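# Move the sponge-filled tote from floor to desk

## Task

Lift the tote holding two yellow sponges off the floor and place it upright on the desk, with both sponges resting fully inside it (no part over the rim). The robot must not tip over or be left leaning, and the result only counts if it stays that way without the robot holding anything in place.

## Robot and tools

Robot: a Hello Robot Stretch 3 with one arm. It has a two-wheeled base (0.33 m long, 0.34 m wide), a lift that slides up a mast, and a telescoping arm pointing out of the robot's right side. The arm cannot reach forward, so the gripper is moved forward or back by driving the base. The base turns in place about a point midway between the drive wheels, 0.05 m behind its front edge. It cannot move sideways. With the arm in and the wrist folded, a turn sweeps a circle of radius 0.28 m. An unfolded, level wrist reaches outside that circle.

Frames: the base frame has its origin on the floor between the drive wheels, with x forward, y to the left and z up. hand_pose is reported in this frame, at the point where the closed fingertips meet. With all wrist joints at 0, the hand frame's x points up, y points back along the arm toward the mast, and z points to the robot's rear. The odometry frame is where the base frame was at the start. Heading is positive to the left, in the range -3.142 to 3.142. Odometry counts wheel turns only, so wheel slip shows up as travel.

Tool execute_actions: the argument actions is a list holding either one action or nothing. An empty list just reports state and images. An action may contain base, joints, or both, plus an optional contact_limits. Everything in one action starts at once.
- base takes exactly one key. translate_m is a straight drive, measured from where the base last reported itself, in metres from -1 to 1, with forward positive. rotate_rad is a turn in place, also relative, in radians from -3.2 to 3.2, with left (counter-clockwise seen from above) positive.
- joints is a set of absolute targets, one named number per joint, not offsets. The joints, with their ranges and done tolerances:
  - lift_m: arm height, 0 to 1.1 m (±0.004).
  - arm_m: extension, 0 to 0.52 m (±0.004).
  - wrist_yaw_rad: -1.345 to 4.42 (±0.02). 0 points along the arm, positive swings the gripper toward the front, and 3.0 folds it over the base.
  - wrist_pitch_rad: -1.57 to 0.451 (±0.05). 0 is level and negative tips the fingertips down.
  - wrist_roll_rad: -2.911 to 2.911 (±0.02). At 0 the fingers sit side by side, level.
  - gripper_m: -0.089 to 0.179 (±0.004), larger is wider. The actual fingertip gap is smaller than this value: about 0.007 less when nearly shut, 0.025 less when fully open, and 0 below 0.007.
  - head_pan_rad: -3.953 to 1.73. 0 faces forward, positive turns left, and -1.57 looks along the arm.
  - head_tilt_rad: -1.53 to 0.419. Negative looks down.
- contact_limits accepts only arm_m: a motor_effort percentage from 1 to 100 at which the arm motion halts with contact_stop (negative sense when retracting). It also caps how hard the arm holds until the next action. Values that are too small stop the arm immediately.
- cameras picks which images come back: head_camera, nav_camera, wrist_camera or all. If omitted or null you get all of them, and [] gives none.

Any joint or base motion you leave out of an action may keep driving toward its previous target without the status showing it. An unknown key or an out-of-range number rejects the whole call and nothing moves. A single action lasts at most 15 s. If a result reports a stop, the remaining calls in that reply are skipped.

Other tools:
- wait(seconds, 0 to 10) lets the scene run with no new command and then reports.
- zoom_image(camera, region [x0,y0,x1,y1] in pixels, at most 504x504) enlarges part of that camera's most recent full image.
- finished_scene(scene) ends the scene once the last command has been held, and says whether the task succeeded. It cannot be undone.

The robot holds its last command while you are composing a reply.

Results:
- base_status and joint_status give how each motion ended:
  - done: for the base this only means the wheels turned as commanded.
  - off_target: stopped short, possibly still pushing.
  - contact_stop, time_out or torque_fault: the old target is dropped.
- The lift and the arm stop themselves when they press hard on something and then go slack until commanded again. A slack lift can sag under load, or rise if the fingers close against a surface.
- The base, wrist and head have no contact stop. A wrist servo strained for several seconds shuts off for 10 s (torque_fault).
- on_its_own lists what you did not command. In it, held at means the target being held, not the actual position.
- motor_effort is in percent, positive toward larger joint values; the bracketed number is the peak. These readings carry fixed biases and noise.
- lidar_m gives 12 distances for 30-degree sectors: the 1st is ahead, then counter-clockwise (4th left, 7th behind, 10th right); - means nothing seen. It scans 0.17 m above the floor, so it sees table legs, not tabletops.
- wrist_depth_mm and head_depth_mm are 7x7 grids of median depth in mm, read from the top left; the head grid is in the sideways image orientation.
- base_tilt is in degrees, with forward and right positive, and has a fixed offset of up to about 4.
- turned_by_wheels and turned_by_imu give the turn since the last report.

Cameras: head_camera and nav_camera move with the head pan and tilt; wrist_camera rides on the gripper. Calibration is given in OpenCV terms, and T_world_to_cam maps base frame to camera frame.

Speed: the base is fast (0.30 m/s, 1.9 rad/s) only with the arm stowed: lift_m under 0.30, arm_m under 0.03 and wrist_yaw_rad over 2.54. Otherwise it is limited to 0.10 m/s and 0.63 rad/s.

Gripping: to hold something, command gripper_m below the object's width. To let go, open to at least 0.02 above the value where contact happened. Neither the reading nor done confirms a grasp. Squeezing very hard triggers a stall guard that weakens the grip.

Self-collision: only fold or unfold the wrist (yaw to 3.0) with lift_m between 0.32 and 0.95, wrist_pitch_rad at -0.4 and roll near 0. Once folded, the lift may go down to 0.25. If yaw is below -0.4, keep pitch at -0.5 or lower.

Avoid:
- Pushing the arm into something immovable with the gripper higher than about 0.45 m, which can tip the robot, especially with a raised contact limit or a second push.
- Driving while the gripper holds or hooks something fixed.
- Snagging furniture, especially when reversing. If it happens, back out in small steps; if the base leans, free the gripper and lower lift_m to about 0.2.

Also avoid drops, slips, slams and hard hits. Loose objects may occasionally get nudged.

Each tool is called after ">>>" in YAML: its name, and indented under it one key for each argument.

## Session

>>> execute_actions:
  actions: []

Scene clock: 0.00 s.
base_odometry: x=+0.000 y=+0.000 heading=+0.000 (m, m, rad; odometry frame)
turned_by_wheels: +0.000 (rad since the last result)
turned_by_imu: +0.000 (rad since the last result)
base_tilt: forward=+0.0 right=+2.5 (deg)
lidar_m: 2.25 2.07 2.08 2.00 2.35 2.38 1.88 1.51 1.42 2.01 1.44 1.56
head_depth_mm: 1986 2048 2053 2080 2083 1375 2052 / 2116 2283 2285 2321 2342 2359 2082 / 2099 2558 2561 2633 2606 2676 2103 / 2088 2542 2528 2587 2614 2646 2120 / 2098 2331 2345 2370 2396 2396 2116 / 2079 2169 2186 2194 2217 2242 2104 / 1986 2027 2045 2036 2052 2078 2014
base_status: not commanded
joint_positions: lift_m=+0.520 arm_m=+0.001 wrist_yaw_rad=+2.820 wrist_pitch_rad=-0.402 wrist_roll_rad=+0.007 gripper_m=+0.037 head_pan_rad=+0.017 head_tilt_rad=+0.004
joint_status: not commanded
motor_effort: left_wheel=+0 right_wheel=+1 lift_m=+21 arm_m=+0 wrist_yaw_rad=+1 wrist_pitch_rad=+3 wrist_roll_rad=+1 gripper_m=+0 head_pan_rad=+0 head_tilt_rad=+2 (%)
hand_pose: x=+0.0503 y=+0.0685 z=+0.5363 quat_wxyz=(+0.250, +0.708, +0.028, +0.659) (m; base frame)
wrist_depth_mm: - - - - - - - / - - - - - - - / - - - - - - - / - - - - - - - / - 924 920 878 875 884 881 / 743 - 736 751 737 738 742 / 665 - 662 652 646 638 631
pictures: head_camera (sideways: a quarter turn clockwise sets it upright), nav_camera (sideways: a quarter turn counterclockwise sets it upright), wrist_camera
Images, in order (width x height): head_camera 896x504, nav_camera 672x504, wrist_camera 644x364.

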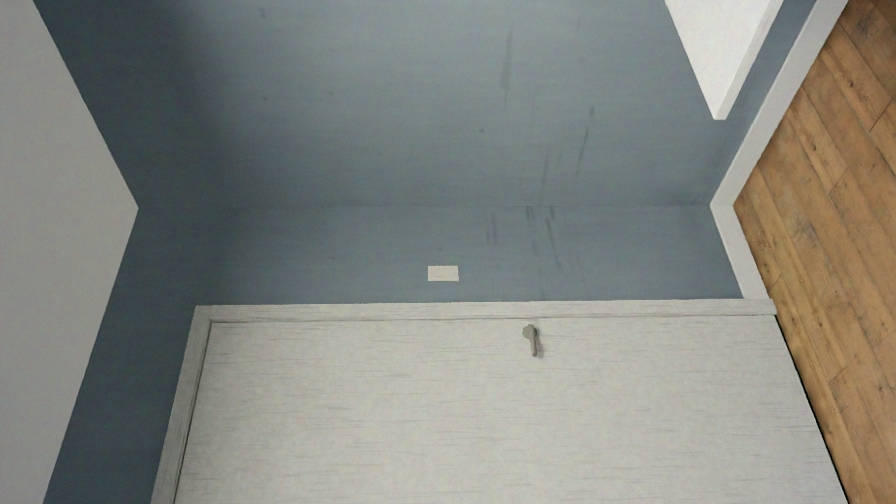

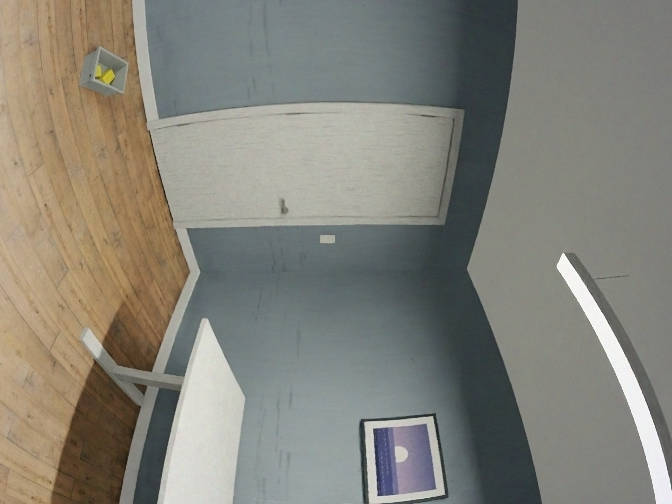

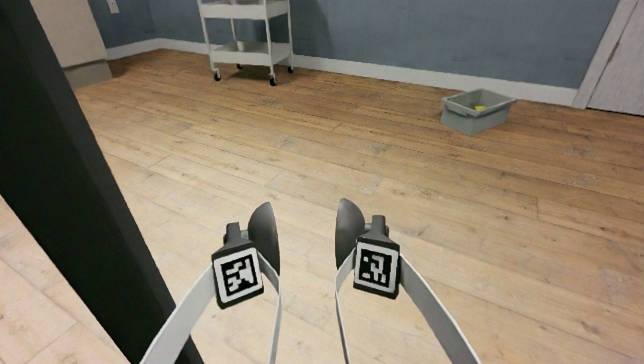

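>>> execute_actions:
  actions:
    - {"joints":{"head_pan_rad":0.7,"head_tilt_rad":-0.7}}
  cameras: ["head_camera","nav_camera"]

Scene clock: 1.57 s.
base_odometry: x=+0.000 y=+0.000 heading=+0.000 (m, m, rad; odometry frame)
turned_by_wheels: +0.000 (rad since the last result)
turned_by_imu: +0.000 (rad since the last result)
base_tilt: forward=+0.1 right=+2.5 (deg)
lidar_m: 2.25 2.07 2.09 2.01 2.36 2.37 1.88 1.51 1.42 2.00 1.44 1.56
head_depth_mm: 1775 1998 2245 1910 1564 1329 1157 / 1790 2031 2270 1904 1569 1336 1161 / 1803 2020 2248 1910 1587 1344 1168 / 1806 2029 2284 1872 1594 1349 1171 / 1807 2037 2317 1932 1588 1350 1175 / 1809 2056 2309 1944 1597 1357 1176 / 1790 2053 2325 1963 1611 1359 1182
base_status: not commanded
joint_positions: lift_m=+0.520 arm_m=+0.001 wrist_yaw_rad=+2.820 wrist_pitch_rad=-0.402 wrist_roll_rad=+0.007 gripper_m=+0.037 head_pan_rad=+0.693 head_tilt_rad=-0.691
joint_status: all done
motor_effort: left_wheel=+0(0) right_wheel=+1(0) lift_m=+20(20) arm_m=-1(1) wrist_yaw_rad=+0(0) wrist_pitch_rad=+3(4) wrist_roll_rad=+0(1) gripper_m=+0(0) head_pan_rad=+3(49) head_tilt_rad=-5(45) (%)
hand_pose: x=+0.0503 y=+0.0685 z=+0.5363 quat_wxyz=(+0.250, +0.708, +0.028, +0.659) (m; base frame)
wrist_depth_mm: - - - - - - - / - - - - - - - / - - - - - - - / - - - - - - - / - 918 891 888 886 877 860 / 754 - 744 739 729 735 731 / 648 - 648 653 641 636 618
pictures: head_camera (sideways: a quarter turn clockwise sets it upright), nav_camera (sideways: a quarter turn counterclockwise sets it upright)
camera_calibration (this result's frames):
head_camera: T_world_to_cam=[[-0.519888, -0.424511, -0.741287, 0.9931], [-0.655539, 0.754657, 0.0275834, -0.0305224], [0.547708, 0.500283, -0.670621, 0.827198], [0, 0, 0, 1]] pos_world=[0.0432293, 0.0307823, 1.29175]
nav_camera: T_world_to_cam=[[0.489197, 0.403783, 0.773076, -0.966753], [0.636038, -0.771657, 0.000561352, 0.0407369], [0.596776, 0.491431, -0.634313, 0.782248], [0, 0, 0, 1]] pos_world=[-0.0198047, 0.0373721, 1.24354]
Images, in order (width x height): head_camera 896x504, nav_camera 672x504.

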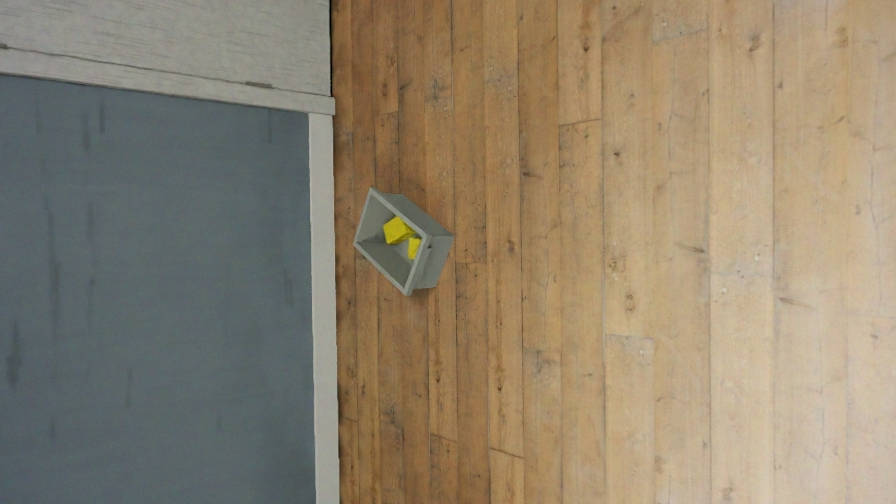

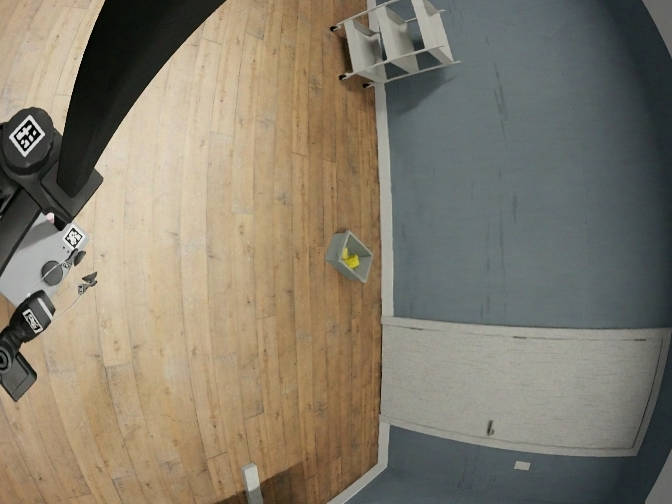

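>>> execute_actions:
  actions:
    - {"joints":{"lift_m":0.27},"base":{"rotate_rad":0.34}}
  cameras: []

>>> execute_actions:
  actions:
    - {"base":{"translate_m":1.0}}
  cameras: []

>>> execute_actions:
  actions:
    - {"base":{"translate_m":0.41}}
  cameras: []

>>> execute_actions:
  actions:
    - {"base":{"rotate_rad":3.0},"joints":{"head_pan_rad":-1.57,"head_tilt_rad":-1.1}}
  cameras: []

>>> execute_actions:
  actions:
    - {"joints":{"lift_m":0.5}}
  cameras: []

>>> execute_actions:
  actions:
    - {"joints":{"wrist_yaw_rad":0,"gripper_m":0.12}}
  cameras: []

>>> execute_actions:
  actions:
    - {"joints":{"wrist_pitch_rad":-1.57,"wrist_roll_rad":1.57,"arm_m":0.1}}

Scene clock: 5.27 s.
base_odometry: x=+0.000 y=+0.000 heading=+0.340 (m, m, rad; odometry frame)
turned_by_wheels: +0.340 (rad since the last result)
turned_by_imu: +0.343 (rad since the last result)
base_tilt: forward=+0.1 right=+2.4 (deg)
lidar_m: 2.08 2.06 2.00 2.36 2.35 2.09 1.51 1.42 1.90 1.43 1.82 1.56
head_depth_mm: 1735 1946 2184 1839 1581 1332 1158 / 1794 2022 2247 1865 1571 1336 1162 / 1832 2095 2313 1911 1579 1351 1169 / 1915 2178 2376 1924 1588 1352 1176 / 1990 2260 2456 1932 1597 1343 1168 / 2061 2333 2402 1941 1598 1358 1178 / 2107 2149 2329 1936 1594 1358 1178
base_status: done
joint_positions: lift_m=+0.270 arm_m=+0.001 wrist_yaw_rad=+2.820 wrist_pitch_rad=-0.402 wrist_roll_rad=+0.007 gripper_m=+0.037 head_pan_rad=+0.693 head_tilt_rad=-0.691
joint_status: all done
motor_effort: left_wheel=-5(10) right_wheel=+6(11) lift_m=+15(19) arm_m=+0(0) wrist_yaw_rad=+1(0) wrist_pitch_rad=+4(4) wrist_roll_rad=+0(0) gripper_m=+0(0) head_pan_rad=+4(4) head_tilt_rad=-5(6) (%)
hand_pose: x=+0.0502 y=+0.0684 z=+0.2866 quat_wxyz=(+0.251, +0.708, +0.028, +0.659) (m; base frame)
wrist_depth_mm: - - - - - - - / - - - - - - - / - 878 914 878 875 861 841 / - 685 691 668 667 656 681 / - 570 578 549 550 546 539 / 461 - - 471 467 455 461 / 422 - - 400 404 399 396
pictures: none
No camera images: the call's "cameras" was empty. Leave "cameras" out to get every camera's image.

Scene clock: 10.27 s.
base_odometry: x=+0.943 y=+0.333 heading=+0.340 (m, m, rad; odometry frame)
turned_by_wheels: +0.000 (rad since the last result)
turned_by_imu: +0.001 (rad since the last result)
base_tilt: forward=+0.0 right=+2.5 (deg)
lidar_m: 1.10 1.12 1.25 1.69 2.68 3.00 2.52 2.36 1.74 1.04 1.48 1.35
head_depth_mm: 918 1023 1172 1348 1512 1336 1164 / 944 1071 1214 1413 1559 1334 1167 / 984 1112 1274 1496 1590 1346 1169 / 1018 1158 1329 1577 1586 1320 1175 / 1056 1205 1406 1683 1592 1313 1178 / 1099 1261 1487 1786 1602 1351 1178 / 1138 1321 1560 1835 1602 1356 1179
base_status: done
joint_positions: lift_m=+0.270 arm_m=+0.001 wrist_yaw_rad=+2.820 wrist_pitch_rad=-0.402 wrist_roll_rad=+0.007 gripper_m=+0.037 head_pan_rad=+0.693 head_tilt_rad=-0.692
joint_status: not commanded
motor_effort: left_wheel=-5(11) right_wheel=+5(12) lift_m=+15(15) arm_m=-1(0) wrist_yaw_rad=+0(1) wrist_pitch_rad=+3(4) wrist_roll_rad=+0(0) gripper_m=+0(0) head_pan_rad=+4(5) head_tilt_rad=-5(5) (%)
hand_pose: x=+0.0502 y=+0.0684 z=+0.2865 quat_wxyz=(+0.251, +0.708, +0.028, +0.659) (m; base frame)
wrist_depth_mm: - - - - - 908 775 / - - - - - - 792 / - 916 894 864 687 830 803 / - 682 693 678 685 677 662 / - 568 581 562 548 548 538 / 459 - - 470 455 457 456 / 428 - - 404 402 399 396
pictures: none
No camera images: the call's "cameras" was empty. Leave "cameras" out to get every camera's image.

Scene clock: 13.37 s.
base_odometry: x=+1.330 y=+0.470 heading=+0.339 (m, m, rad; odometry frame)
turned_by_wheels: +0.000 (rad since the last result)
turned_by_imu: +0.000 (rad since the last result)
base_tilt: forward=+0.0 right=+2.5 (deg)
lidar_m: 0.72 0.71 0.82 1.30 2.14 3.18 2.76 3.05 1.64 1.05 1.35 0.88
head_depth_mm: 579 644 719 832 1000 1228 1164 / 605 679 779 898 1059 1275 1163 / 627 708 815 958 1160 1315 1165 / 649 737 852 1011 1242 1350 1168 / 673 769 895 1071 1323 1360 1171 / 701 803 941 1137 1444 1364 1135 / 727 841 994 1216 1494 1360 1154
base_status: done
joint_positions: lift_m=+0.270 arm_m=+0.001 wrist_yaw_rad=+2.820 wrist_pitch_rad=-0.403 wrist_roll_rad=+0.007 gripper_m=+0.037 head_pan_rad=+0.693 head_tilt_rad=-0.692
joint_status: not commanded
motor_effort: left_wheel=-5(10) right_wheel=+6(15) lift_m=+15(15) arm_m=+0(0) wrist_yaw_rad=+1(1) wrist_pitch_rad=+4(3) wrist_roll_rad=+0(1) gripper_m=+0(0) head_pan_rad=+5(4) head_tilt_rad=-5(5) (%)
hand_pose: x=+0.0502 y=+0.0683 z=+0.2864 quat_wxyz=(+0.251, +0.708, +0.028, +0.659) (m; base frame)
wrist_depth_mm: - - - - 754 605 513 / - - - - 804 651 542 / - 915 697 790 815 682 544 / - 652 561 607 672 655 581 / - 572 569 561 537 538 540 / 461 - - 463 463 450 454 / 426 - - 403 396 402 398
pictures: none
No camera images: the call's "cameras" was empty. Leave "cameras" out to get every camera's image.

Scene clock: 16.40 s.
base_odometry: x=+1.329 y=+0.470 heading=-2.944 (m, m, rad; odometry frame)
turned_by_wheels: +3.000 (rad since the last result)
turned_by_imu: +3.032 (rad since the last result)
base_tilt: forward=+0.0 right=+2.4 (deg)
lidar_m: 2.93 2.75 1.82 1.05 1.36 0.97 0.74 0.71 0.78 1.11 1.73 2.97
head_depth_mm: 1026 1160 1341 1391 1281 1181 - / 1187 1381 1499 1402 1286 - - / 1416 1635 1553 1339 1297 - - / 1749 1732 1544 1354 1311 1196 1105 / 1910 1742 1559 1419 1303 1205 1114 / 1873 1750 1568 1429 1305 1206 1123 / 1872 1749 1583 1434 1308 1207 1120
base_status: done
joint_positions: lift_m=+0.270 arm_m=+0.001 wrist_yaw_rad=+2.820 wrist_pitch_rad=-0.403 wrist_roll_rad=+0.007 gripper_m=+0.037 head_pan_rad=-1.563 head_tilt_rad=-1.087
joint_status: all done
motor_effort: left_wheel=-5(13) right_wheel=+6(16) lift_m=+15(15) arm_m=-1(0) wrist_yaw_rad=+0(0) wrist_pitch_rad=+4(4) wrist_roll_rad=+0(0) gripper_m=+0(1) head_pan_rad=-4(48) head_tilt_rad=-8(38) (%)
hand_pose: x=+0.0502 y=+0.0683 z=+0.2864 quat_wxyz=(+0.251, +0.708, +0.028, +0.659) (m; base frame)
wrist_depth_mm: - - - - - - - / - - - - - - - / - 897 890 865 872 886 870 / - 689 679 687 672 670 650 / - 583 574 553 546 544 541 / 463 - - 469 458 458 450 / 428 - - 398 393 399 395
pictures: none
No camera images: the call's "cameras" was empty. Leave "cameras" out to get every camera's image.

Scene clock: 19.33 s.
base_odometry: x=+1.329 y=+0.470 heading=-2.944 (m, m, rad; odometry frame)
turned_by_wheels: +0.000 (rad since the last result)
turned_by_imu: -0.001 (rad since the last result)
base_tilt: forward=+0.1 right=+2.5 (deg)
lidar_m: 2.93 2.75 1.82 1.05 1.36 0.97 0.74 0.71 0.78 1.11 1.72 2.98
head_depth_mm: 1021 1167 1350 1393 1279 1179 - / 1192 1387 1502 1406 1308 - - / 1406 1636 1543 1341 1319 - - / 1732 1736 1558 1354 1328 1209 1113 / 1915 1735 1557 1419 1297 1199 1114 / 1856 1745 1572 1417 1306 1214 1115 / 1869 1748 1563 1428 1314 1206 1122
base_status: not commanded
joint_positions: lift_m=+0.500 arm_m=+0.001 wrist_yaw_rad=+2.820 wrist_pitch_rad=-0.403 wrist_roll_rad=+0.007 gripper_m=+0.037 head_pan_rad=-1.563 head_tilt_rad=-1.087
joint_status: all done
motor_effort: left_wheel=-5(5) right_wheel=+6(6) lift_m=+25(27) arm_m=-1(1) wrist_yaw_rad=+1(0) wrist_pitch_rad=+4(4) wrist_roll_rad=+0(0) gripper_m=+0(0) head_pan_rad=-4(4) head_tilt_rad=-7(8) (%)
hand_pose: x=+0.0502 y=+0.0683 z=+0.5158 quat_wxyz=(+0.251, +0.708, +0.028, +0.659) (m; base frame)
wrist_depth_mm: - - - - - - - / - - - - - - - / - - - - - - - / - - - - - - - / - 902 917 849 873 846 839 / 713 - 710 706 737 702 721 / 618 - 614 626 618 613 616
pictures: none
No camera images: the call's "cameras" was empty. Leave "cameras" out to get every camera's image.

Scene clock: 21.77 s.
base_odometry: x=+1.329 y=+0.470 heading=-2.944 (m, m, rad; odometry frame)
turned_by_wheels: +0.000 (rad since the last result)
turned_by_imu: -0.001 (rad since the last result)
base_tilt: forward=+0.1 right=+2.5 (deg)
lidar_m: 2.93 2.74 1.82 1.05 1.36 0.97 0.74 0.70 0.78 1.11 1.72 2.97
head_depth_mm: 1025 1162 1348 1394 1287 1187 - / 1190 1374 1487 1399 1308 - - / 1428 1632 1559 1342 1322 - - / 1742 1724 1551 1382 1290 1206 1112 / 1910 1724 1562 1418 1297 1197 1118 / 1868 1742 1572 1428 1303 1203 1114 / 1865 1740 1570 1434 1305 1210 1117
base_status: not commanded
joint_positions: lift_m=+0.500 arm_m=+0.001 wrist_yaw_rad=+0.002 wrist_pitch_rad=-0.403 wrist_roll_rad=+0.007 gripper_m=+0.120 head_pan_rad=-1.563 head_tilt_rad=-1.087
joint_status: all done
motor_effort: left_wheel=-5(5) right_wheel=+6(6) lift_m=+26(26) arm_m=-1(2) wrist_yaw_rad=-2(2) wrist_pitch_rad=+4(4) wrist_roll_rad=+0(1) gripper_m=+0(81) head_pan_rad=-4(3) head_tilt_rad=-8(8) (%)
hand_pose: x=-0.0210 y=-0.3727 z=+0.5158 quat_wxyz=(+0.691, +0.142, -0.695, -0.141) (m; base frame)
wrist_depth_mm: - - - - 714 548 446 / - - - - 769 572 453 / - - - - 804 603 480 / - - - - 874 628 503 / 885 882 841 865 834 660 520 / 745 - 689 620 689 654 549 / 633 628 589 595 615 612 549
pictures: none
No camera images: the call's "cameras" was empty. Leave "cameras" out to get every camera's image.

Scene clock: 23.73 s.
base_odometry: x=+1.329 y=+0.470 heading=-2.944 (m, m, rad; odometry frame)
turned_by_wheels: +0.000 (rad since the last result)
turned_by_imu: +0.000 (rad since the last result)
base_tilt: forward=+0.1 right=+2.4 (deg)
lidar_m: 2.93 2.74 1.82 1.05 1.36 0.97 0.74 0.71 0.78 1.11 1.72 2.99
head_depth_mm: 1020 1160 1339 1397 1282 1189 - / 1190 1378 1511 1416 - - - / 1418 1632 1555 1402 1256 - - / 1740 1735 1555 1354 1273 1208 1110 / 1925 1737 1558 1429 1303 1200 1109 / 1862 1742 1569 1423 1313 1203 1123 / 1878 1745 1571 1427 1317 1217 1122
base_status: not commanded
joint_positions: lift_m=+0.500 arm_m=+0.100 wrist_yaw_rad=+0.002 wrist_pitch_rad=-1.557 wrist_roll_rad=+1.566 gripper_m=+0.120 head_pan_rad=-1.563 head_tilt_rad=-1.087
joint_status: all done
joint sent to its limit — the command would take wrist_pitch_rad past its lower limit, so that joint was sent only as far as its limit.
motor_effort: left_wheel=-5(5) right_wheel=+6(6) lift_m=+25(26) arm_m=+3(2) wrist_yaw_rad=-1(1) wrist_pitch_rad=-4(4) wrist_roll_rad=+2(2) gripper_m=+0(0) head_pan_rad=-4(4) head_tilt_rad=-7(8) (%)
hand_pose: x=-0.0216 y=-0.2238 z=+0.3819 quat_wxyz=(+0.003, +0.002, -0.712, -0.703) (m; base frame)
wrist_depth_mm: 471 477 480 491 - - - / 449 483 501 496 - - - / 451 459 510 514 - - - / 472 486 531 537 - - 560 / 484 478 545 554 568 570 582 / 547 - 566 569 578 578 596 / 570 590 591 602 602 607 616
pictures: head_camera (sideways: a quarter turn clockwise sets it upright), nav_camera (sideways: a quarter turn counterclockwise sets it upright), wrist_camera
camera_calibration (this result's frames):
head_camera: T_world_to_cam=[[-0.00157316, 0.905176, -0.425033, 0.577907], [0.99926, 0.0177524, 0.0341081, -0.0490951], [0.0384192, -0.424665, -0.904535, 1.13442], [0, 0, 0, 1]] pos_world=[0.00638426, -0.0404854, 1.27343]
nav_camera: T_world_to_cam=[[0.00505765, -0.883408, 0.468578, -0.567053], [-0.999987, -0.00475184, 0.00183485, 0.0490593], [0.000605681, -0.468581, -0.88342, 1.1098], [0, 0, 0, 1]] pos_world=[0.0512545, 0.0193242, 1.24604]
wrist_camera: T_world_to_cam=[[0.0272667, 0.998002, 0.0569952, 0.192992], [0.980195, -0.0378812, 0.19438, -0.0312736], [0.196151, 0.0505663, -0.979269, 0.550227], [0, 0, 0, 1]] pos_world=[-0.0825357, -0.221614, 0.5339]
Images, in order (width x height): head_camera 896x504, nav_camera 672x504, wrist_camera 644x364.

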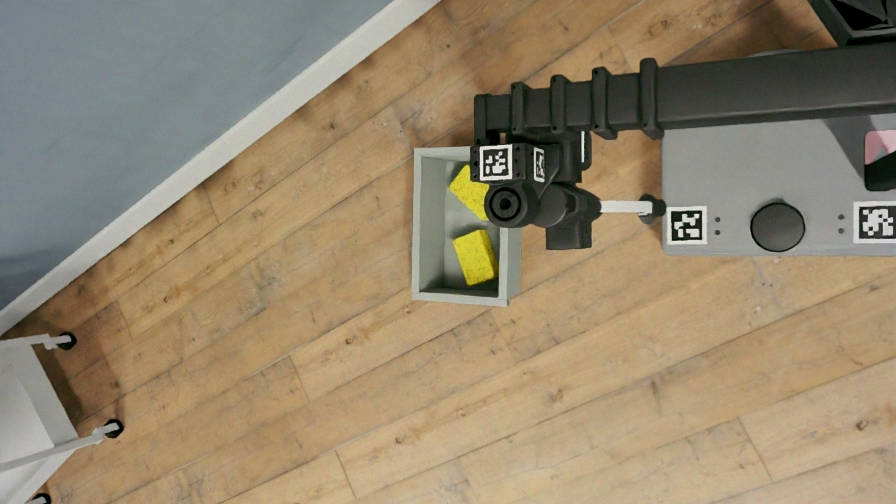

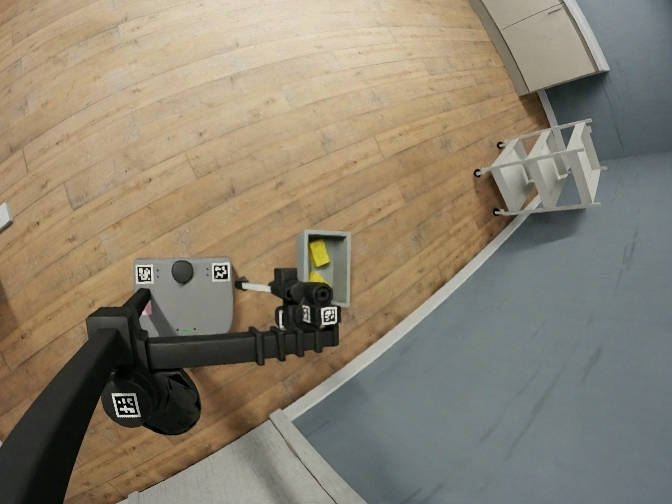

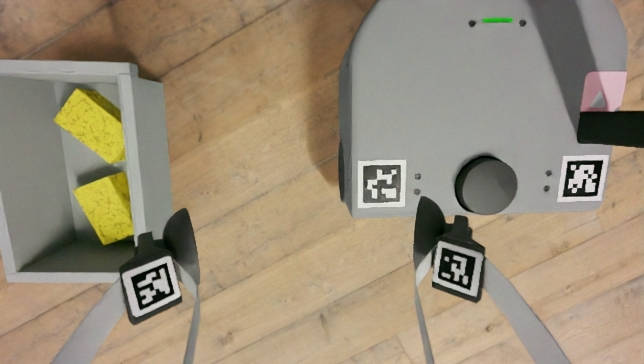

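>>> execute_actions:
  actions:
    - {"base":{"translate_m":0.025},"joints":{"arm_m":0.35,"lift_m":0.3}}

Scene clock: 28.20 s.
base_odometry: x=+1.305 y=+0.465 heading=-2.944 (m, m, rad; odometry frame)
turned_by_wheels: +0.000 (rad since the last result)
turned_by_imu: -0.001 (rad since the last result)
base_tilt: forward=+0.1 right=+2.5 (deg)
lidar_m: 2.90 2.74 1.84 1.05 1.37 1.00 0.76 0.73 0.80 1.14 1.72 2.96
head_depth_mm: 1052 1203 1391 1390 1283 1189 - / 1218 1424 1520 1401 1293 - - / 1466 1654 1555 1327 1292 - - / 1791 1717 1553 1340 1295 1211 1108 / 1898 1733 1550 1426 1298 1199 1112 / 1861 1747 1559 1428 1308 1202 1119 / 1869 1753 1567 1427 1309 1204 1120
base_status: done
joint_positions: lift_m=+0.300 arm_m=+0.350 wrist_yaw_rad=+0.000 wrist_pitch_rad=-1.559 wrist_roll_rad=+1.567 gripper_m=+0.120 head_pan_rad=-1.563 head_tilt_rad=-1.087
joint_status: all done
motor_effort: left_wheel=-5(7) right_wheel=+6(11) lift_m=+15(23) arm_m=+3(4) wrist_yaw_rad=+0(1) wrist_pitch_rad=-3(3) wrist_roll_rad=+1(2) gripper_m=+0(0) head_pan_rad=-4(5) head_tilt_rad=-8(8) (%)
hand_pose: x=-0.0215 y=-0.4735 z=+0.1825 quat_wxyz=(+0.002, +0.001, -0.711, -0.703) (m; base frame)
wrist_depth_mm: 195 256 280 279 310 317 316 / 206 266 272 309 320 325 328 / 208 288 278 320 330 339 338 / 221 285 325 331 343 349 - / 331 267 296 345 351 361 366 / 347 - 308 346 370 376 379 / 359 250 264 266 387 386 398
pictures: head_camera (sideways: a quarter turn clockwise sets it upright), nav_camera (sideways: a quarter turn counterclockwise sets it upright), wrist_camera
camera_calibration (this result's frames):
head_camera: T_world_to_cam=[[-0.00148673, 0.905176, -0.425034, 0.577907], [0.999262, 0.017657, 0.0341081, -0.0490951], [0.0383787, -0.424669, -0.904535, 1.13442], [0, 0, 0, 1]] pos_world=[0.0063804, -0.0404854, 1.27343]
nav_camera: T_world_to_cam=[[0.00497329, -0.883408, 0.468578, -0.567053], [-0.999987, -0.00465635, 0.00183485, 0.0490593], [0.00056094, -0.468581, -0.88342, 1.1098], [0, 0, 0, 1]] pos_world=[0.0512563, 0.0193199, 1.24604]
wrist_camera: T_world_to_cam=[[0.0298327, 0.997848, 0.0583842, 0.453229], [0.98009, -0.0406727, 0.194341, -0.0033194], [0.196298, 0.051424, -0.979195, 0.368015], [0, 0, 0, 1]] pos_world=[-0.0825083, -0.471313, 0.334542]
Images, in order (width x height): head_camera 896x504, nav_camera 672x504, wrist_camera 644x364.

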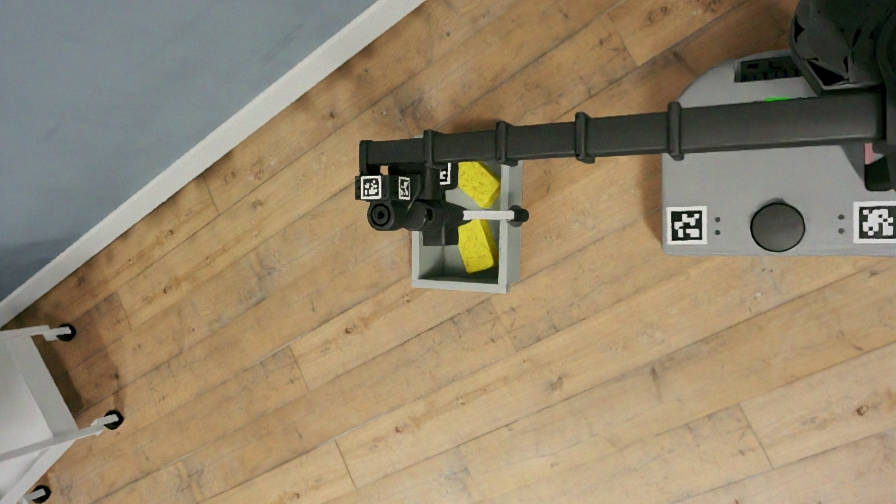

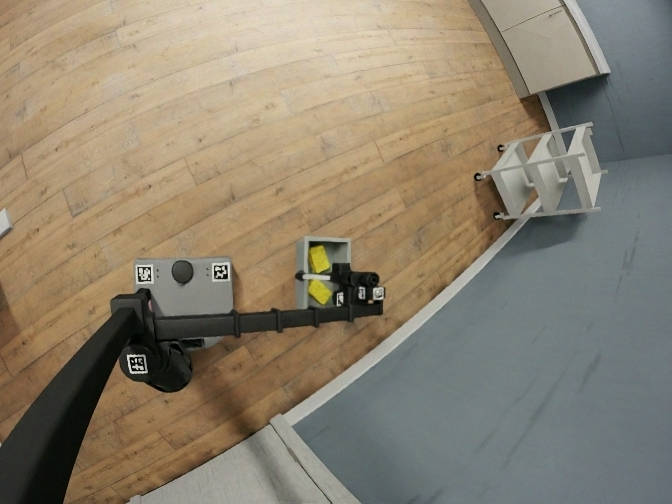

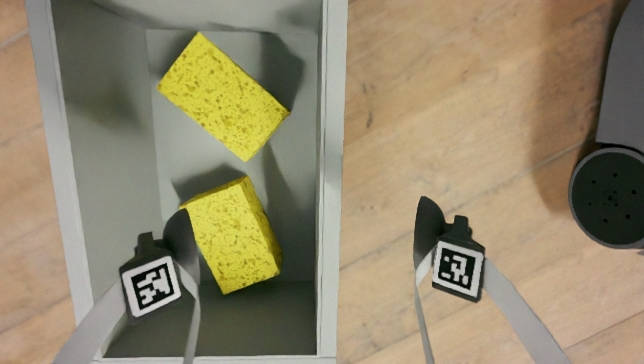

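>>> execute_actions:
  actions:
    - {"joints":{"arm_m":0.337,"gripper_m":0.07,"lift_m":0.27}}
  cameras: []

>>> execute_actions:
  actions:
    - {"joints":{"lift_m":0.195}}
  cameras: ["wrist_camera","head_camera"]

Scene clock: 29.43 s.
base_odometry: x=+1.305 y=+0.465 heading=-2.944 (m, m, rad; odometry frame)
turned_by_wheels: +0.000 (rad since the last result)
turned_by_imu: +0.000 (rad since the last result)
base_tilt: forward=+0.0 right=+2.5 (deg)
lidar_m: 2.91 2.73 1.84 1.05 1.37 1.00 0.76 0.73 0.80 1.14 1.71 2.98
head_depth_mm: 1056 1196 1382 1397 1279 1191 - / 1226 1417 1521 1402 1288 - - / 1464 1666 1554 1315 1293 - - / 1799 1733 1550 1344 1298 1212 1114 / 1912 1727 1569 1417 1305 1205 1114 / 1857 1730 1565 1422 1298 1202 1115 / 1883 1751 1566 1430 1312 1209 1124
base_status: not commanded
joint_positions: lift_m=+0.270 arm_m=+0.337 wrist_yaw_rad=+0.000 wrist_pitch_rad=-1.559 wrist_roll_rad=+1.567 gripper_m=+0.070 head_pan_rad=-1.563 head_tilt_rad=-1.087
joint_status: all done
motor_effort: left_wheel=-5(5) right_wheel=+6(5) lift_m=+15(15) arm_m=-4(4) wrist_yaw_rad=+0(0) wrist_pitch_rad=-3(3) wrist_roll_rad=+1(1) gripper_m=+0(81) head_pan_rad=-4(4) head_tilt_rad=-7(8) (%)
hand_pose: x=-0.0215 y=-0.4609 z=+0.1525 quat_wxyz=(+0.002, +0.001, -0.711, -0.703) (m; base frame)
wrist_depth_mm: 210 254 273 278 284 289 291 / 210 241 242 287 292 295 299 / 213 284 248 293 302 307 310 / 213 294 300 305 312 315 315 / 213 267 308 317 320 328 334 / 213 289 305 326 339 338 344 / 212 252 263 278 352 355 357
pictures: none
No camera images: the call's "cameras" was empty. Leave "cameras" out to get every camera's image.

Scene clock: 30.93 s.
base_odometry: x=+1.305 y=+0.465 heading=-2.944 (m, m, rad; odometry frame)
turned_by_wheels: +0.000 (rad since the last result)
turned_by_imu: +0.000 (rad since the last result)
base_tilt: forward=+0.1 right=+2.6 (deg)
lidar_m: 2.91 2.74 1.84 1.05 1.37 1.00 0.76 0.73 0.80 1.14 1.71 2.97
head_depth_mm: 1054 1202 1381 1396 1281 1188 - / 1219 1421 1518 1398 1285 - - / 1462 1663 1547 1452 1295 - - / 1800 1721 1554 1350 1296 1203 1112 / 1920 1735 1566 1428 1308 1200 1119 / 1858 1742 1568 1424 1296 1203 1122 / 1883 1752 1571 1429 1312 1217 1120
base_status: not commanded
joint_positions: lift_m=+0.195 arm_m=+0.337 wrist_yaw_rad=+0.000 wrist_pitch_rad=-1.559 wrist_roll_rad=+1.567 gripper_m=+0.070 head_pan_rad=-1.563 head_tilt_rad=-1.087
joint_status: all done
motor_effort: left_wheel=-5(5) right_wheel=+6(6) lift_m=+15(16) arm_m=-4(4) wrist_yaw_rad=+0(0) wrist_pitch_rad=-3(3) wrist_roll_rad=+1(1) gripper_m=+0(1) head_pan_rad=-5(4) head_tilt_rad=-8(8) (%)
hand_pose: x=-0.0215 y=-0.4609 z=+0.0775 quat_wxyz=(+0.002, +0.001, -0.711, -0.703) (m; base frame)
wrist_depth_mm: 191 165 206 206 213 217 220 / 170 169 209 213 220 224 227 / 211 175 178 220 229 232 235 / 212 224 227 227 234 239 242 / 213 196 234 235 247 248 253 / 213 193 244 245 258 258 262 / 213 221 206 251 265 268 273
pictures: head_camera (sideways: a quarter turn clockwise sets it upright), wrist_camera
camera_calibration (this result's frames):
head_camera: T_world_to_cam=[[-0.00148641, 0.905176, -0.425033, 0.577907], [0.999262, 0.0176567, 0.0341081, -0.0490951], [0.0383785, -0.424669, -0.904535, 1.13442], [0, 0, 0, 1]] pos_world=[0.00638038, -0.0404854, 1.27343]
wrist_camera: T_world_to_cam=[[0.029833, 0.997843, 0.0584721, 0.446804], [0.98009, -0.0406902, 0.194338, 0.0175909], [0.196298, 0.0515102, -0.97919, 0.264588], [0, 0, 0, 1]] pos_world=[-0.0825083, -0.458753, 0.229538]
Images, in order (width x height): head_camera 896x504, wrist_camera 644x364.

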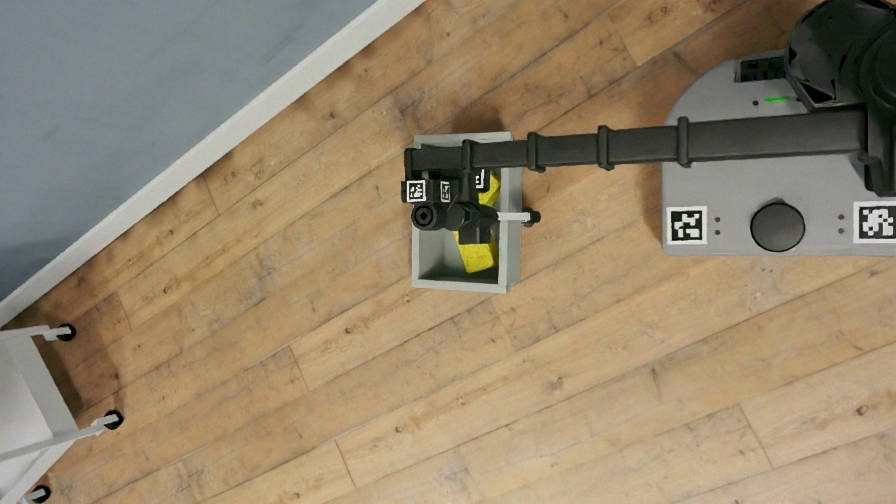

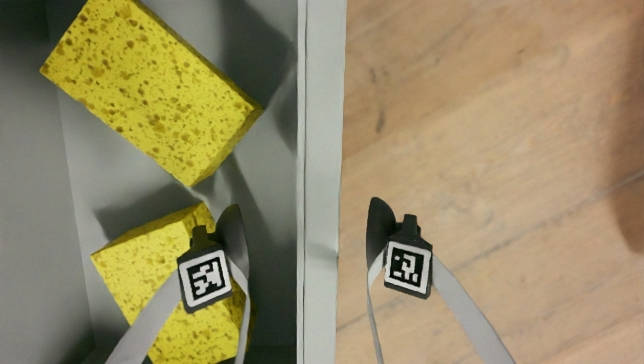

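>>> execute_actions:
  actions:
    - {"joints":{"gripper_m":-0.04,"arm_m":0.333}}
  cameras: []

>>> execute_actions:
  actions:
    - {"joints":{"lift_m":0.3,"head_tilt_rad":-0.9}}

Scene clock: 32.63 s.
base_odometry: x=+1.305 y=+0.465 heading=-2.944 (m, m, rad; odometry frame)
turned_by_wheels: +0.000 (rad since the last result)
turned_by_imu: +0.000 (rad since the last result)
base_tilt: forward=+0.1 right=+2.5 (deg)
lidar_m: 2.90 2.72 1.83 1.05 1.37 1.00 0.76 0.73 0.80 1.14 1.71 2.97
head_depth_mm: 1055 1192 1380 1405 1271 1187 - / 1222 1425 1517 1394 1289 - - / 1464 1658 1548 1448 1277 - - / 1807 1722 1545 1356 1297 1209 1113 / 1905 1726 1560 1425 1302 1200 1116 / 1878 1735 1567 1427 1312 1208 1117 / 1867 1749 1574 1432 1305 1213 1118
base_status: not commanded
joint_positions: lift_m=+0.195 arm_m=+0.333 wrist_yaw_rad=+0.000 wrist_pitch_rad=-1.559 wrist_roll_rad=+1.568 gripper_m=-0.039 head_pan_rad=-1.563 head_tilt_rad=-1.087
joint_status: all done
motor_effort: left_wheel=-5(5) right_wheel=+6(6) lift_m=+16(15) arm_m=-4(3) wrist_yaw_rad=-1(1) wrist_pitch_rad=-3(3) wrist_roll_rad=+1(1) gripper_m=-22(98) head_pan_rad=-4(4) head_tilt_rad=-8(8) (%)
hand_pose: x=-0.0215 y=-0.4568 z=+0.0775 quat_wxyz=(+0.001, +0.001, -0.711, -0.703) (m; base frame)
wrist_depth_mm: 194 164 207 209 213 216 219 / 168 169 210 214 221 224 226 / 212 175 178 222 229 232 235 / 218 225 226 227 235 241 242 / 218 189 228 116 244 250 251 / 221 195 207 122 256 256 261 / 218 240 221 254 265 269 274
pictures: none
No camera images: the call's "cameras" was empty. Leave "cameras" out to get every camera's image.

Scene clock: 34.43 s.
base_odometry: x=+1.305 y=+0.465 heading=-2.944 (m, m, rad; odometry frame)
turned_by_wheels: +0.000 (rad since the last result)
turned_by_imu: +0.000 (rad since the last result)
base_tilt: forward=+0.0 right=+2.6 (deg)
lidar_m: 2.90 2.73 1.83 1.05 1.37 1.00 0.76 0.73 0.46 0.44 1.71 2.96
head_depth_mm: 983 1093 1228 1410 1363 1227 1107 / 1130 1270 1471 1537 1381 1230 - / 1323 1536 1743 1577 1148 1215 1155 / 1612 1930 1848 1585 1272 1223 1143 / 1946 2074 1856 1596 1387 1244 1124 / 1902 2048 1853 1601 1401 1244 1122 / 1843 2119 1861 1594 1399 1252 1127
base_status: not commanded
joint_positions: lift_m=+0.300 arm_m=+0.333 wrist_yaw_rad=+0.000 wrist_pitch_rad=-1.569 wrist_roll_rad=+1.570 gripper_m=-0.036 head_pan_rad=-1.563 head_tilt_rad=-0.902
joint_status: all done
motor_effort: left_wheel=-5(5) right_wheel=+6(6) lift_m=+28(28) arm_m=-3(4) wrist_yaw_rad=+0(0) wrist_pitch_rad=+0(6) wrist_roll_rad=+0(1) gripper_m=-19(21) head_pan_rad=-4(3) head_tilt_rad=+1(19) (%)
hand_pose: x=-0.0215 y=-0.4543 z=+0.1819 quat_wxyz=(+0.001, +0.000, -0.708, -0.707) (m; base frame)
wrist_depth_mm: 197 227 231 117 311 317 320 / 198 226 206 118 322 329 331 / 199 238 211 121 331 340 341 / 200 250 271 155 341 349 - / 205 250 237 126 353 359 - / 204 251 242 134 370 374 379 / 212 254 247 146 389 393 400
pictures: head_camera (sideways: a quarter turn clockwise sets it upright), nav_camera (sideways: a quarter turn counterclockwise sets it upright), wrist_camera
camera_calibration (this result's frames):
head_camera: T_world_to_cam=[[-0.000776781, 0.811906, -0.583787, 0.784703], [0.999216, 0.0237372, 0.0316832, -0.0459458], [0.0395812, -0.583305, -0.811288, 1.01323], [0, 0, 0, 1]] pos_world=[0.00641451, -0.0449948, 1.28157]
nav_camera: T_world_to_cam=[[0.00420562, -0.782523, 0.622607, -0.767708], [-0.99999, -0.00436717, 0.00126591, 0.0497997], [0.00172842, -0.622606, -0.782533, 0.978648], [0, 0, 0, 1]] pos_world=[0.0513363, 0.00878005, 1.24374]
wrist_camera: T_world_to_cam=[[0.0322596, 0.997138, 0.0683713, 0.432075], [0.979984, -0.0450015, 0.193923, -0.00432689], [0.196445, 0.0607468, -0.978631, 0.37063], [0, 0, 0, 1]] pos_world=[-0.0825067, -0.453548, 0.334007]
Images, in order (width x height): head_camera 896x504, nav_camera 672x504, wrist_camera 644x364.

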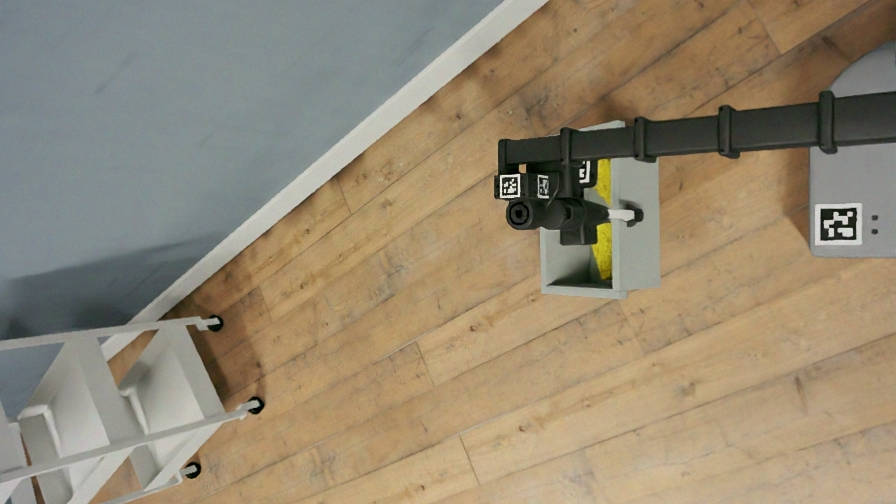

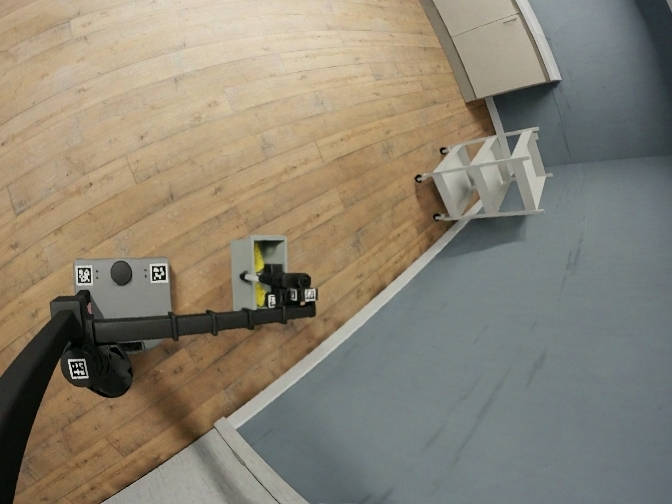

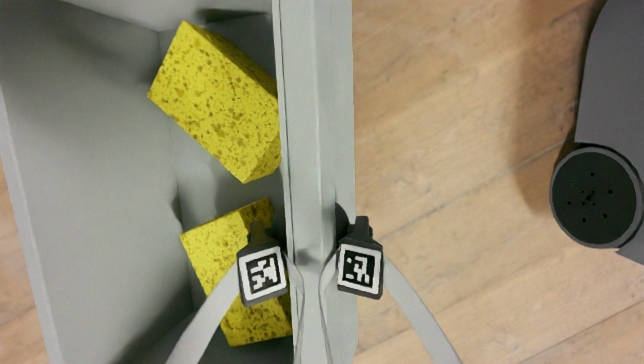

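>>> execute_actions:
  actions:
    - {"joints":{"lift_m":1.05,"arm_m":0.06,"wrist_pitch_rad":-1.35,"head_tilt_rad":-0.8}}
  cameras: ["wrist_camera"]

>>> execute_actions:
  actions:
    - {"base":{"rotate_rad":-2.49}}

Scene clock: 42.37 s.
base_odometry: x=+1.305 y=+0.465 heading=-2.944 (m, m, rad; odometry frame)
turned_by_wheels: +0.000 (rad since the last result)
turned_by_imu: -0.002 (rad since the last result)
base_tilt: forward=+0.0 right=+2.5 (deg)
lidar_m: 2.89 2.73 1.84 1.05 1.37 1.00 0.76 0.73 0.80 1.14 1.71 2.97
head_depth_mm: - - - - 393 1200 1128 / - - - - 379 1202 1126 / - - - - - 1218 1133 / 1578 1817 2032 - 425 1213 1133 / 1846 2167 2083 535 460 1217 1139 / 1821 2018 2009 507 391 1265 1142 / 1812 2036 2115 1735 1484 1299 1144
base_status: not commanded
joint_positions: lift_m=+1.050 arm_m=+0.060 wrist_yaw_rad=+0.000 wrist_pitch_rad=-1.372 wrist_roll_rad=+1.570 gripper_m=-0.036 head_pan_rad=-1.563 head_tilt_rad=-0.803
joint_status: all done
motor_effort: left_wheel=-5(5) right_wheel=+6(6) lift_m=+28(28) arm_m=-4(5) wrist_yaw_rad=+0(0) wrist_pitch_rad=+5(6) wrist_roll_rad=+0(0) gripper_m=-19(19) head_pan_rad=-5(4) head_tilt_rad=+2(12) (%)
hand_pose: x=-0.0215 y=-0.2319 z=+0.9322 quat_wxyz=(+0.001, +0.000, -0.774, -0.634) (m; base frame)
wrist_depth_mm: 198 225 231 116 924 896 860 / 198 227 207 118 - 911 888 / 199 237 211 121 - 985 948 / 203 249 274 137 - - 943 / 204 250 237 127 - - - / 211 251 244 141 - - - / - 249 246 144 - - -
pictures: wrist_camera
camera_calibration (this result's frames):
wrist_camera: T_world_to_cam=[[0.0320922, 0.991285, -0.127768, 0.340462], [0.979971, -0.00607056, 0.199046, -0.135587], [0.196536, -0.131597, -0.971625, 1.04024], [0, 0, 0, 1]] pos_world=[-0.0825, -0.201425, 1.08122]
Images, in order (width x height): wrist_camera 644x364.

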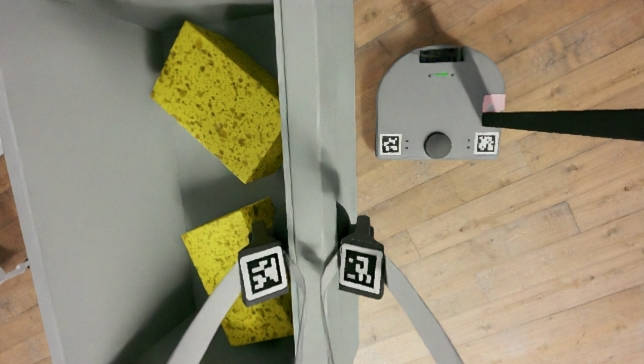

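Scene clock: 47.30 s.
base_odometry: x=+1.305 y=+0.465 heading=+0.849 (m, m, rad; odometry frame)
turned_by_wheels: -2.490 (rad since the last result)
turned_by_imu: -2.520 (rad since the last result)
base_tilt: forward=+0.1 right=+2.5 (deg)
lidar_m: 0.73 0.84 1.32 2.13 3.12 2.72 2.72 1.67 1.05 1.35 0.91 0.74
head_depth_mm: - - - - 395 1204 1128 / - - - - 379 1203 1127 / - - - - - 1220 1126 / 1224 1420 1664 - 425 1217 1139 / 1239 1450 1719 534 461 1217 1138 / 1267 1474 1754 511 389 1259 1145 / 1284 1432 1564 1618 1479 1290 1145
base_status: done
joint_positions: lift_m=+1.050 arm_m=+0.060 wrist_yaw_rad=+0.000 wrist_pitch_rad=-1.372 wrist_roll_rad=+1.570 gripper_m=-0.036 head_pan_rad=-1.563 head_tilt_rad=-0.803
joint_status: not commanded
motor_effort: left_wheel=+5(10) right_wheel=-4(10) lift_m=+28(28) arm_m=-4(4) wrist_yaw_rad=+1(0) wrist_pitch_rad=+5(6) wrist_roll_rad=+1(0) gripper_m=-19(19) head_pan_rad=-5(4) head_tilt_rad=+2(2) (%)
hand_pose: x=-0.0215 y=-0.2319 z=+0.9322 quat_wxyz=(+0.001, +0.000, -0.774, -0.634) (m; base frame)
wrist_depth_mm: 198 226 232 117 954 920 884 / 198 229 206 119 - 927 882 / 199 237 210 121 - 961 925 / 203 250 274 139 - - 925 / 205 251 238 127 - - - / 211 251 243 140 - - - / 213 254 249 143 - - -
pictures: head_camera (sideways: a quarter turn clockwise sets it upright), nav_camera (sideways: a quarter turn counterclockwise sets it upright), wrist_camera
camera_calibration (this result's frames):
head_camera: T_world_to_cam=[[-0.000306268, 0.750225, -0.661183, 0.885541], [0.999193, 0.0267865, 0.029931, -0.0436685], [0.0401658, -0.66064, -0.749627, 0.933048], [0, 0, 0, 1]] pos_world=[0.00642787, -0.0467761, 1.28625]
nav_camera: T_world_to_cam=[[0.00370719, -0.717148, 0.696911, -0.864526], [-0.999991, -0.00425447, 0.000941404, 0.050222], [0.00228986, -0.696908, -0.717157, 0.893628], [0, 0, 0, 1]] pos_world=[0.0513802, 0.00299732, 1.24332]
wrist_camera: T_world_to_cam=[[0.0321136, 0.991284, -0.127768, 0.340463], [0.97997, -0.00609126, 0.19905, -0.135595], [0.196537, -0.131601, -0.971625, 1.04024], [0, 0, 0, 1]] pos_world=[-0.0824999, -0.201425, 1.08121]
Images, in order (width x height): head_camera 896x504, nav_camera 672x504, wrist_camera 644x364.

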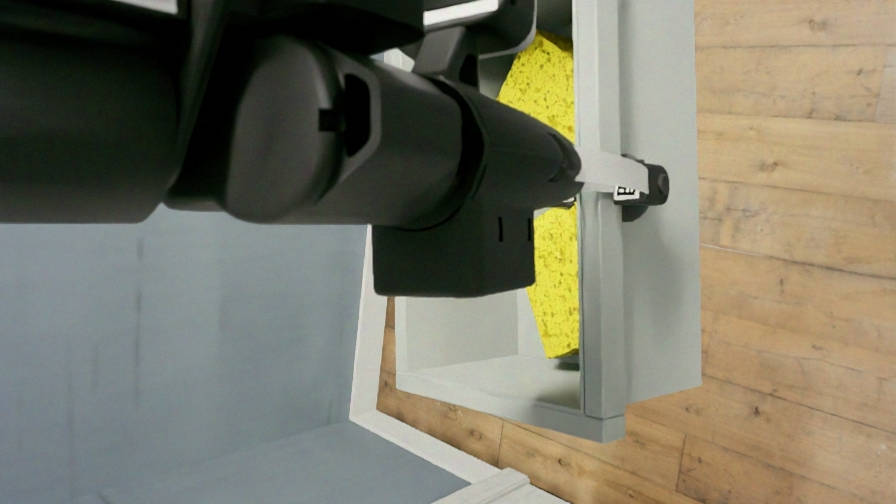

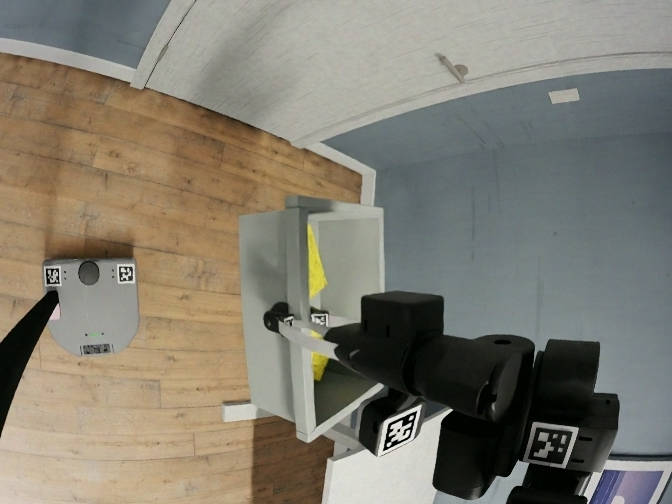

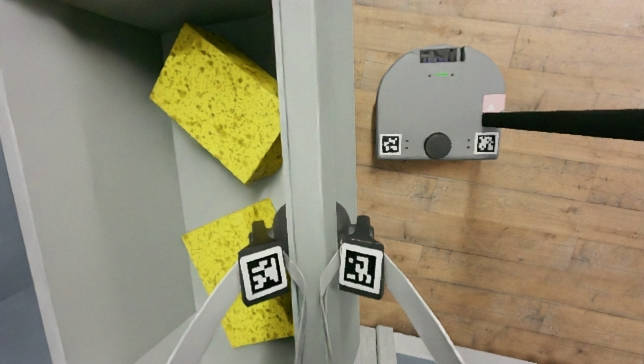

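>>> execute_actions:
  actions:
    - {"base":{"translate_m":-0.9},"joints":{"gripper_m":-0.05,"head_tilt_rad":-1.0}}

Scene clock: 57.33 s.
base_odometry: x=+0.711 y=-0.211 heading=+0.849 (m, m, rad; odometry frame)
turned_by_wheels: +0.000 (rad since the last result)
turned_by_imu: -0.003 (rad since the last result)
base_tilt: forward=+0.1 right=+2.5 (deg)
lidar_m: 1.63 1.82 2.18 2.97 2.62 1.87 2.12 1.15 1.21 0.82 0.83 1.64
head_depth_mm: - - - 409 1283 1206 1106 / - - - 407 1292 1221 - / - - - 363 1295 1229 - / 991 859 - 405 1286 1226 1114 / 1001 849 511 405 1287 1218 1110 / 1006 852 483 385 1334 1220 1114 / 1206 859 744 1509 1357 1230 1116
base_status: done
joint_positions: lift_m=+1.050 arm_m=+0.060 wrist_yaw_rad=+0.000 wrist_pitch_rad=-1.372 wrist_roll_rad=+1.570 gripper_m=-0.044 head_pan_rad=-1.563 head_tilt_rad=-0.987
joint_status: gripper_m off_target (ended at -0.044, target -0.050); the others done
on_its_own: gripper_m is held at -0.044, not at your -0.050, by its stall guard, which is not easing now
motor_effort: left_wheel=+6(6) right_wheel=-4(9) lift_m=+28(28) arm_m=-4(4) wrist_yaw_rad=-1(0) wrist_pitch_rad=+6(6) wrist_roll_rad=+0(1) gripper_m=-21(78) head_pan_rad=-4(5) head_tilt_rad=-7(28) (%)
hand_pose: x=-0.0215 y=-0.2319 z=+0.9322 quat_wxyz=(+0.001, +0.000, -0.774, -0.634) (m; base frame)
wrist_depth_mm: 197 226 230 115 937 895 865 / 198 229 205 117 - 903 892 / 200 238 211 121 - 943 934 / 200 251 272 136 - - 951 / 203 251 236 128 - - - / 205 250 243 139 - - - / 213 252 247 143 - - -
pictures: head_camera (sideways: a quarter turn clockwise sets it upright), nav_camera (sideways: a quarter turn counterclockwise sets it upright), wrist_camera
camera_calibration (this result's frames):
head_camera: T_world_to_cam=[[-0.00111163, 0.858453, -0.512892, 0.692347], [0.999237, 0.0209732, 0.0329381, -0.0475762], [0.0390328, -0.512464, -0.857821, 1.07372], [0, 0, 0, 1]] pos_world=[0.00639927, -0.0431069, 1.27772]
nav_camera: T_world_to_cam=[[0.00456678, -0.832464, 0.55406, -0.678404], [-0.999989, -0.00446468, 0.00153422, 0.0494505], [0.00119651, -0.554061, -0.832475, 1.04358], [0, 0, 0, 1]] pos_world=[0.0512994, 0.0136804, 1.24456]
wrist_camera: T_world_to_cam=[[0.0321151, 0.991284, -0.127768, 0.340463], [0.97997, -0.00609272, 0.19905, -0.135596], [0.196537, -0.131601, -0.971625, 1.04024], [0, 0, 0, 1]] pos_world=[-0.0824999, -0.201425, 1.08121]
Images, in order (width x height): head_camera 896x504, nav_camera 672x504, wrist_camera 644x364.

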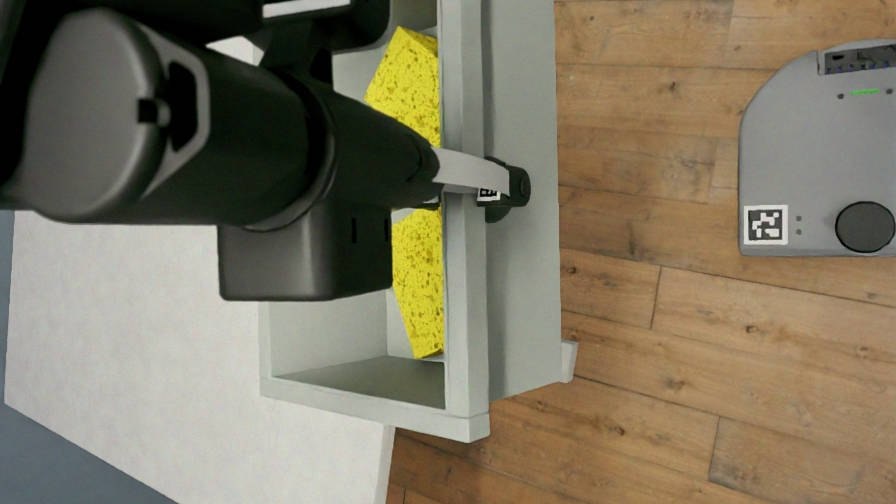

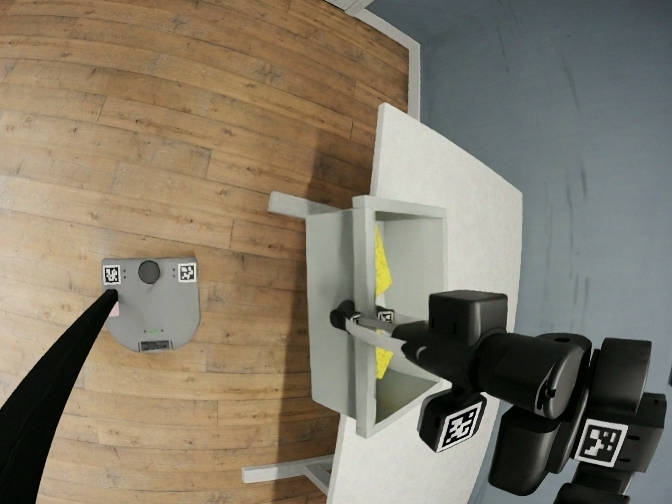

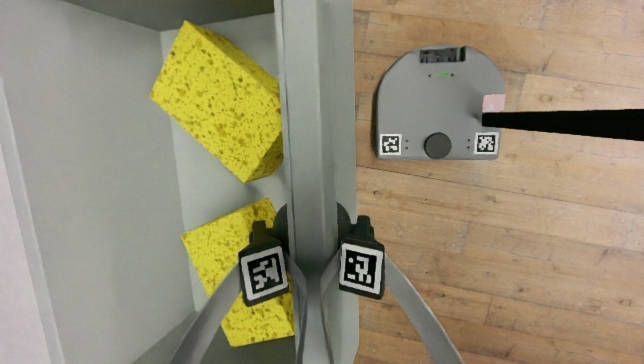

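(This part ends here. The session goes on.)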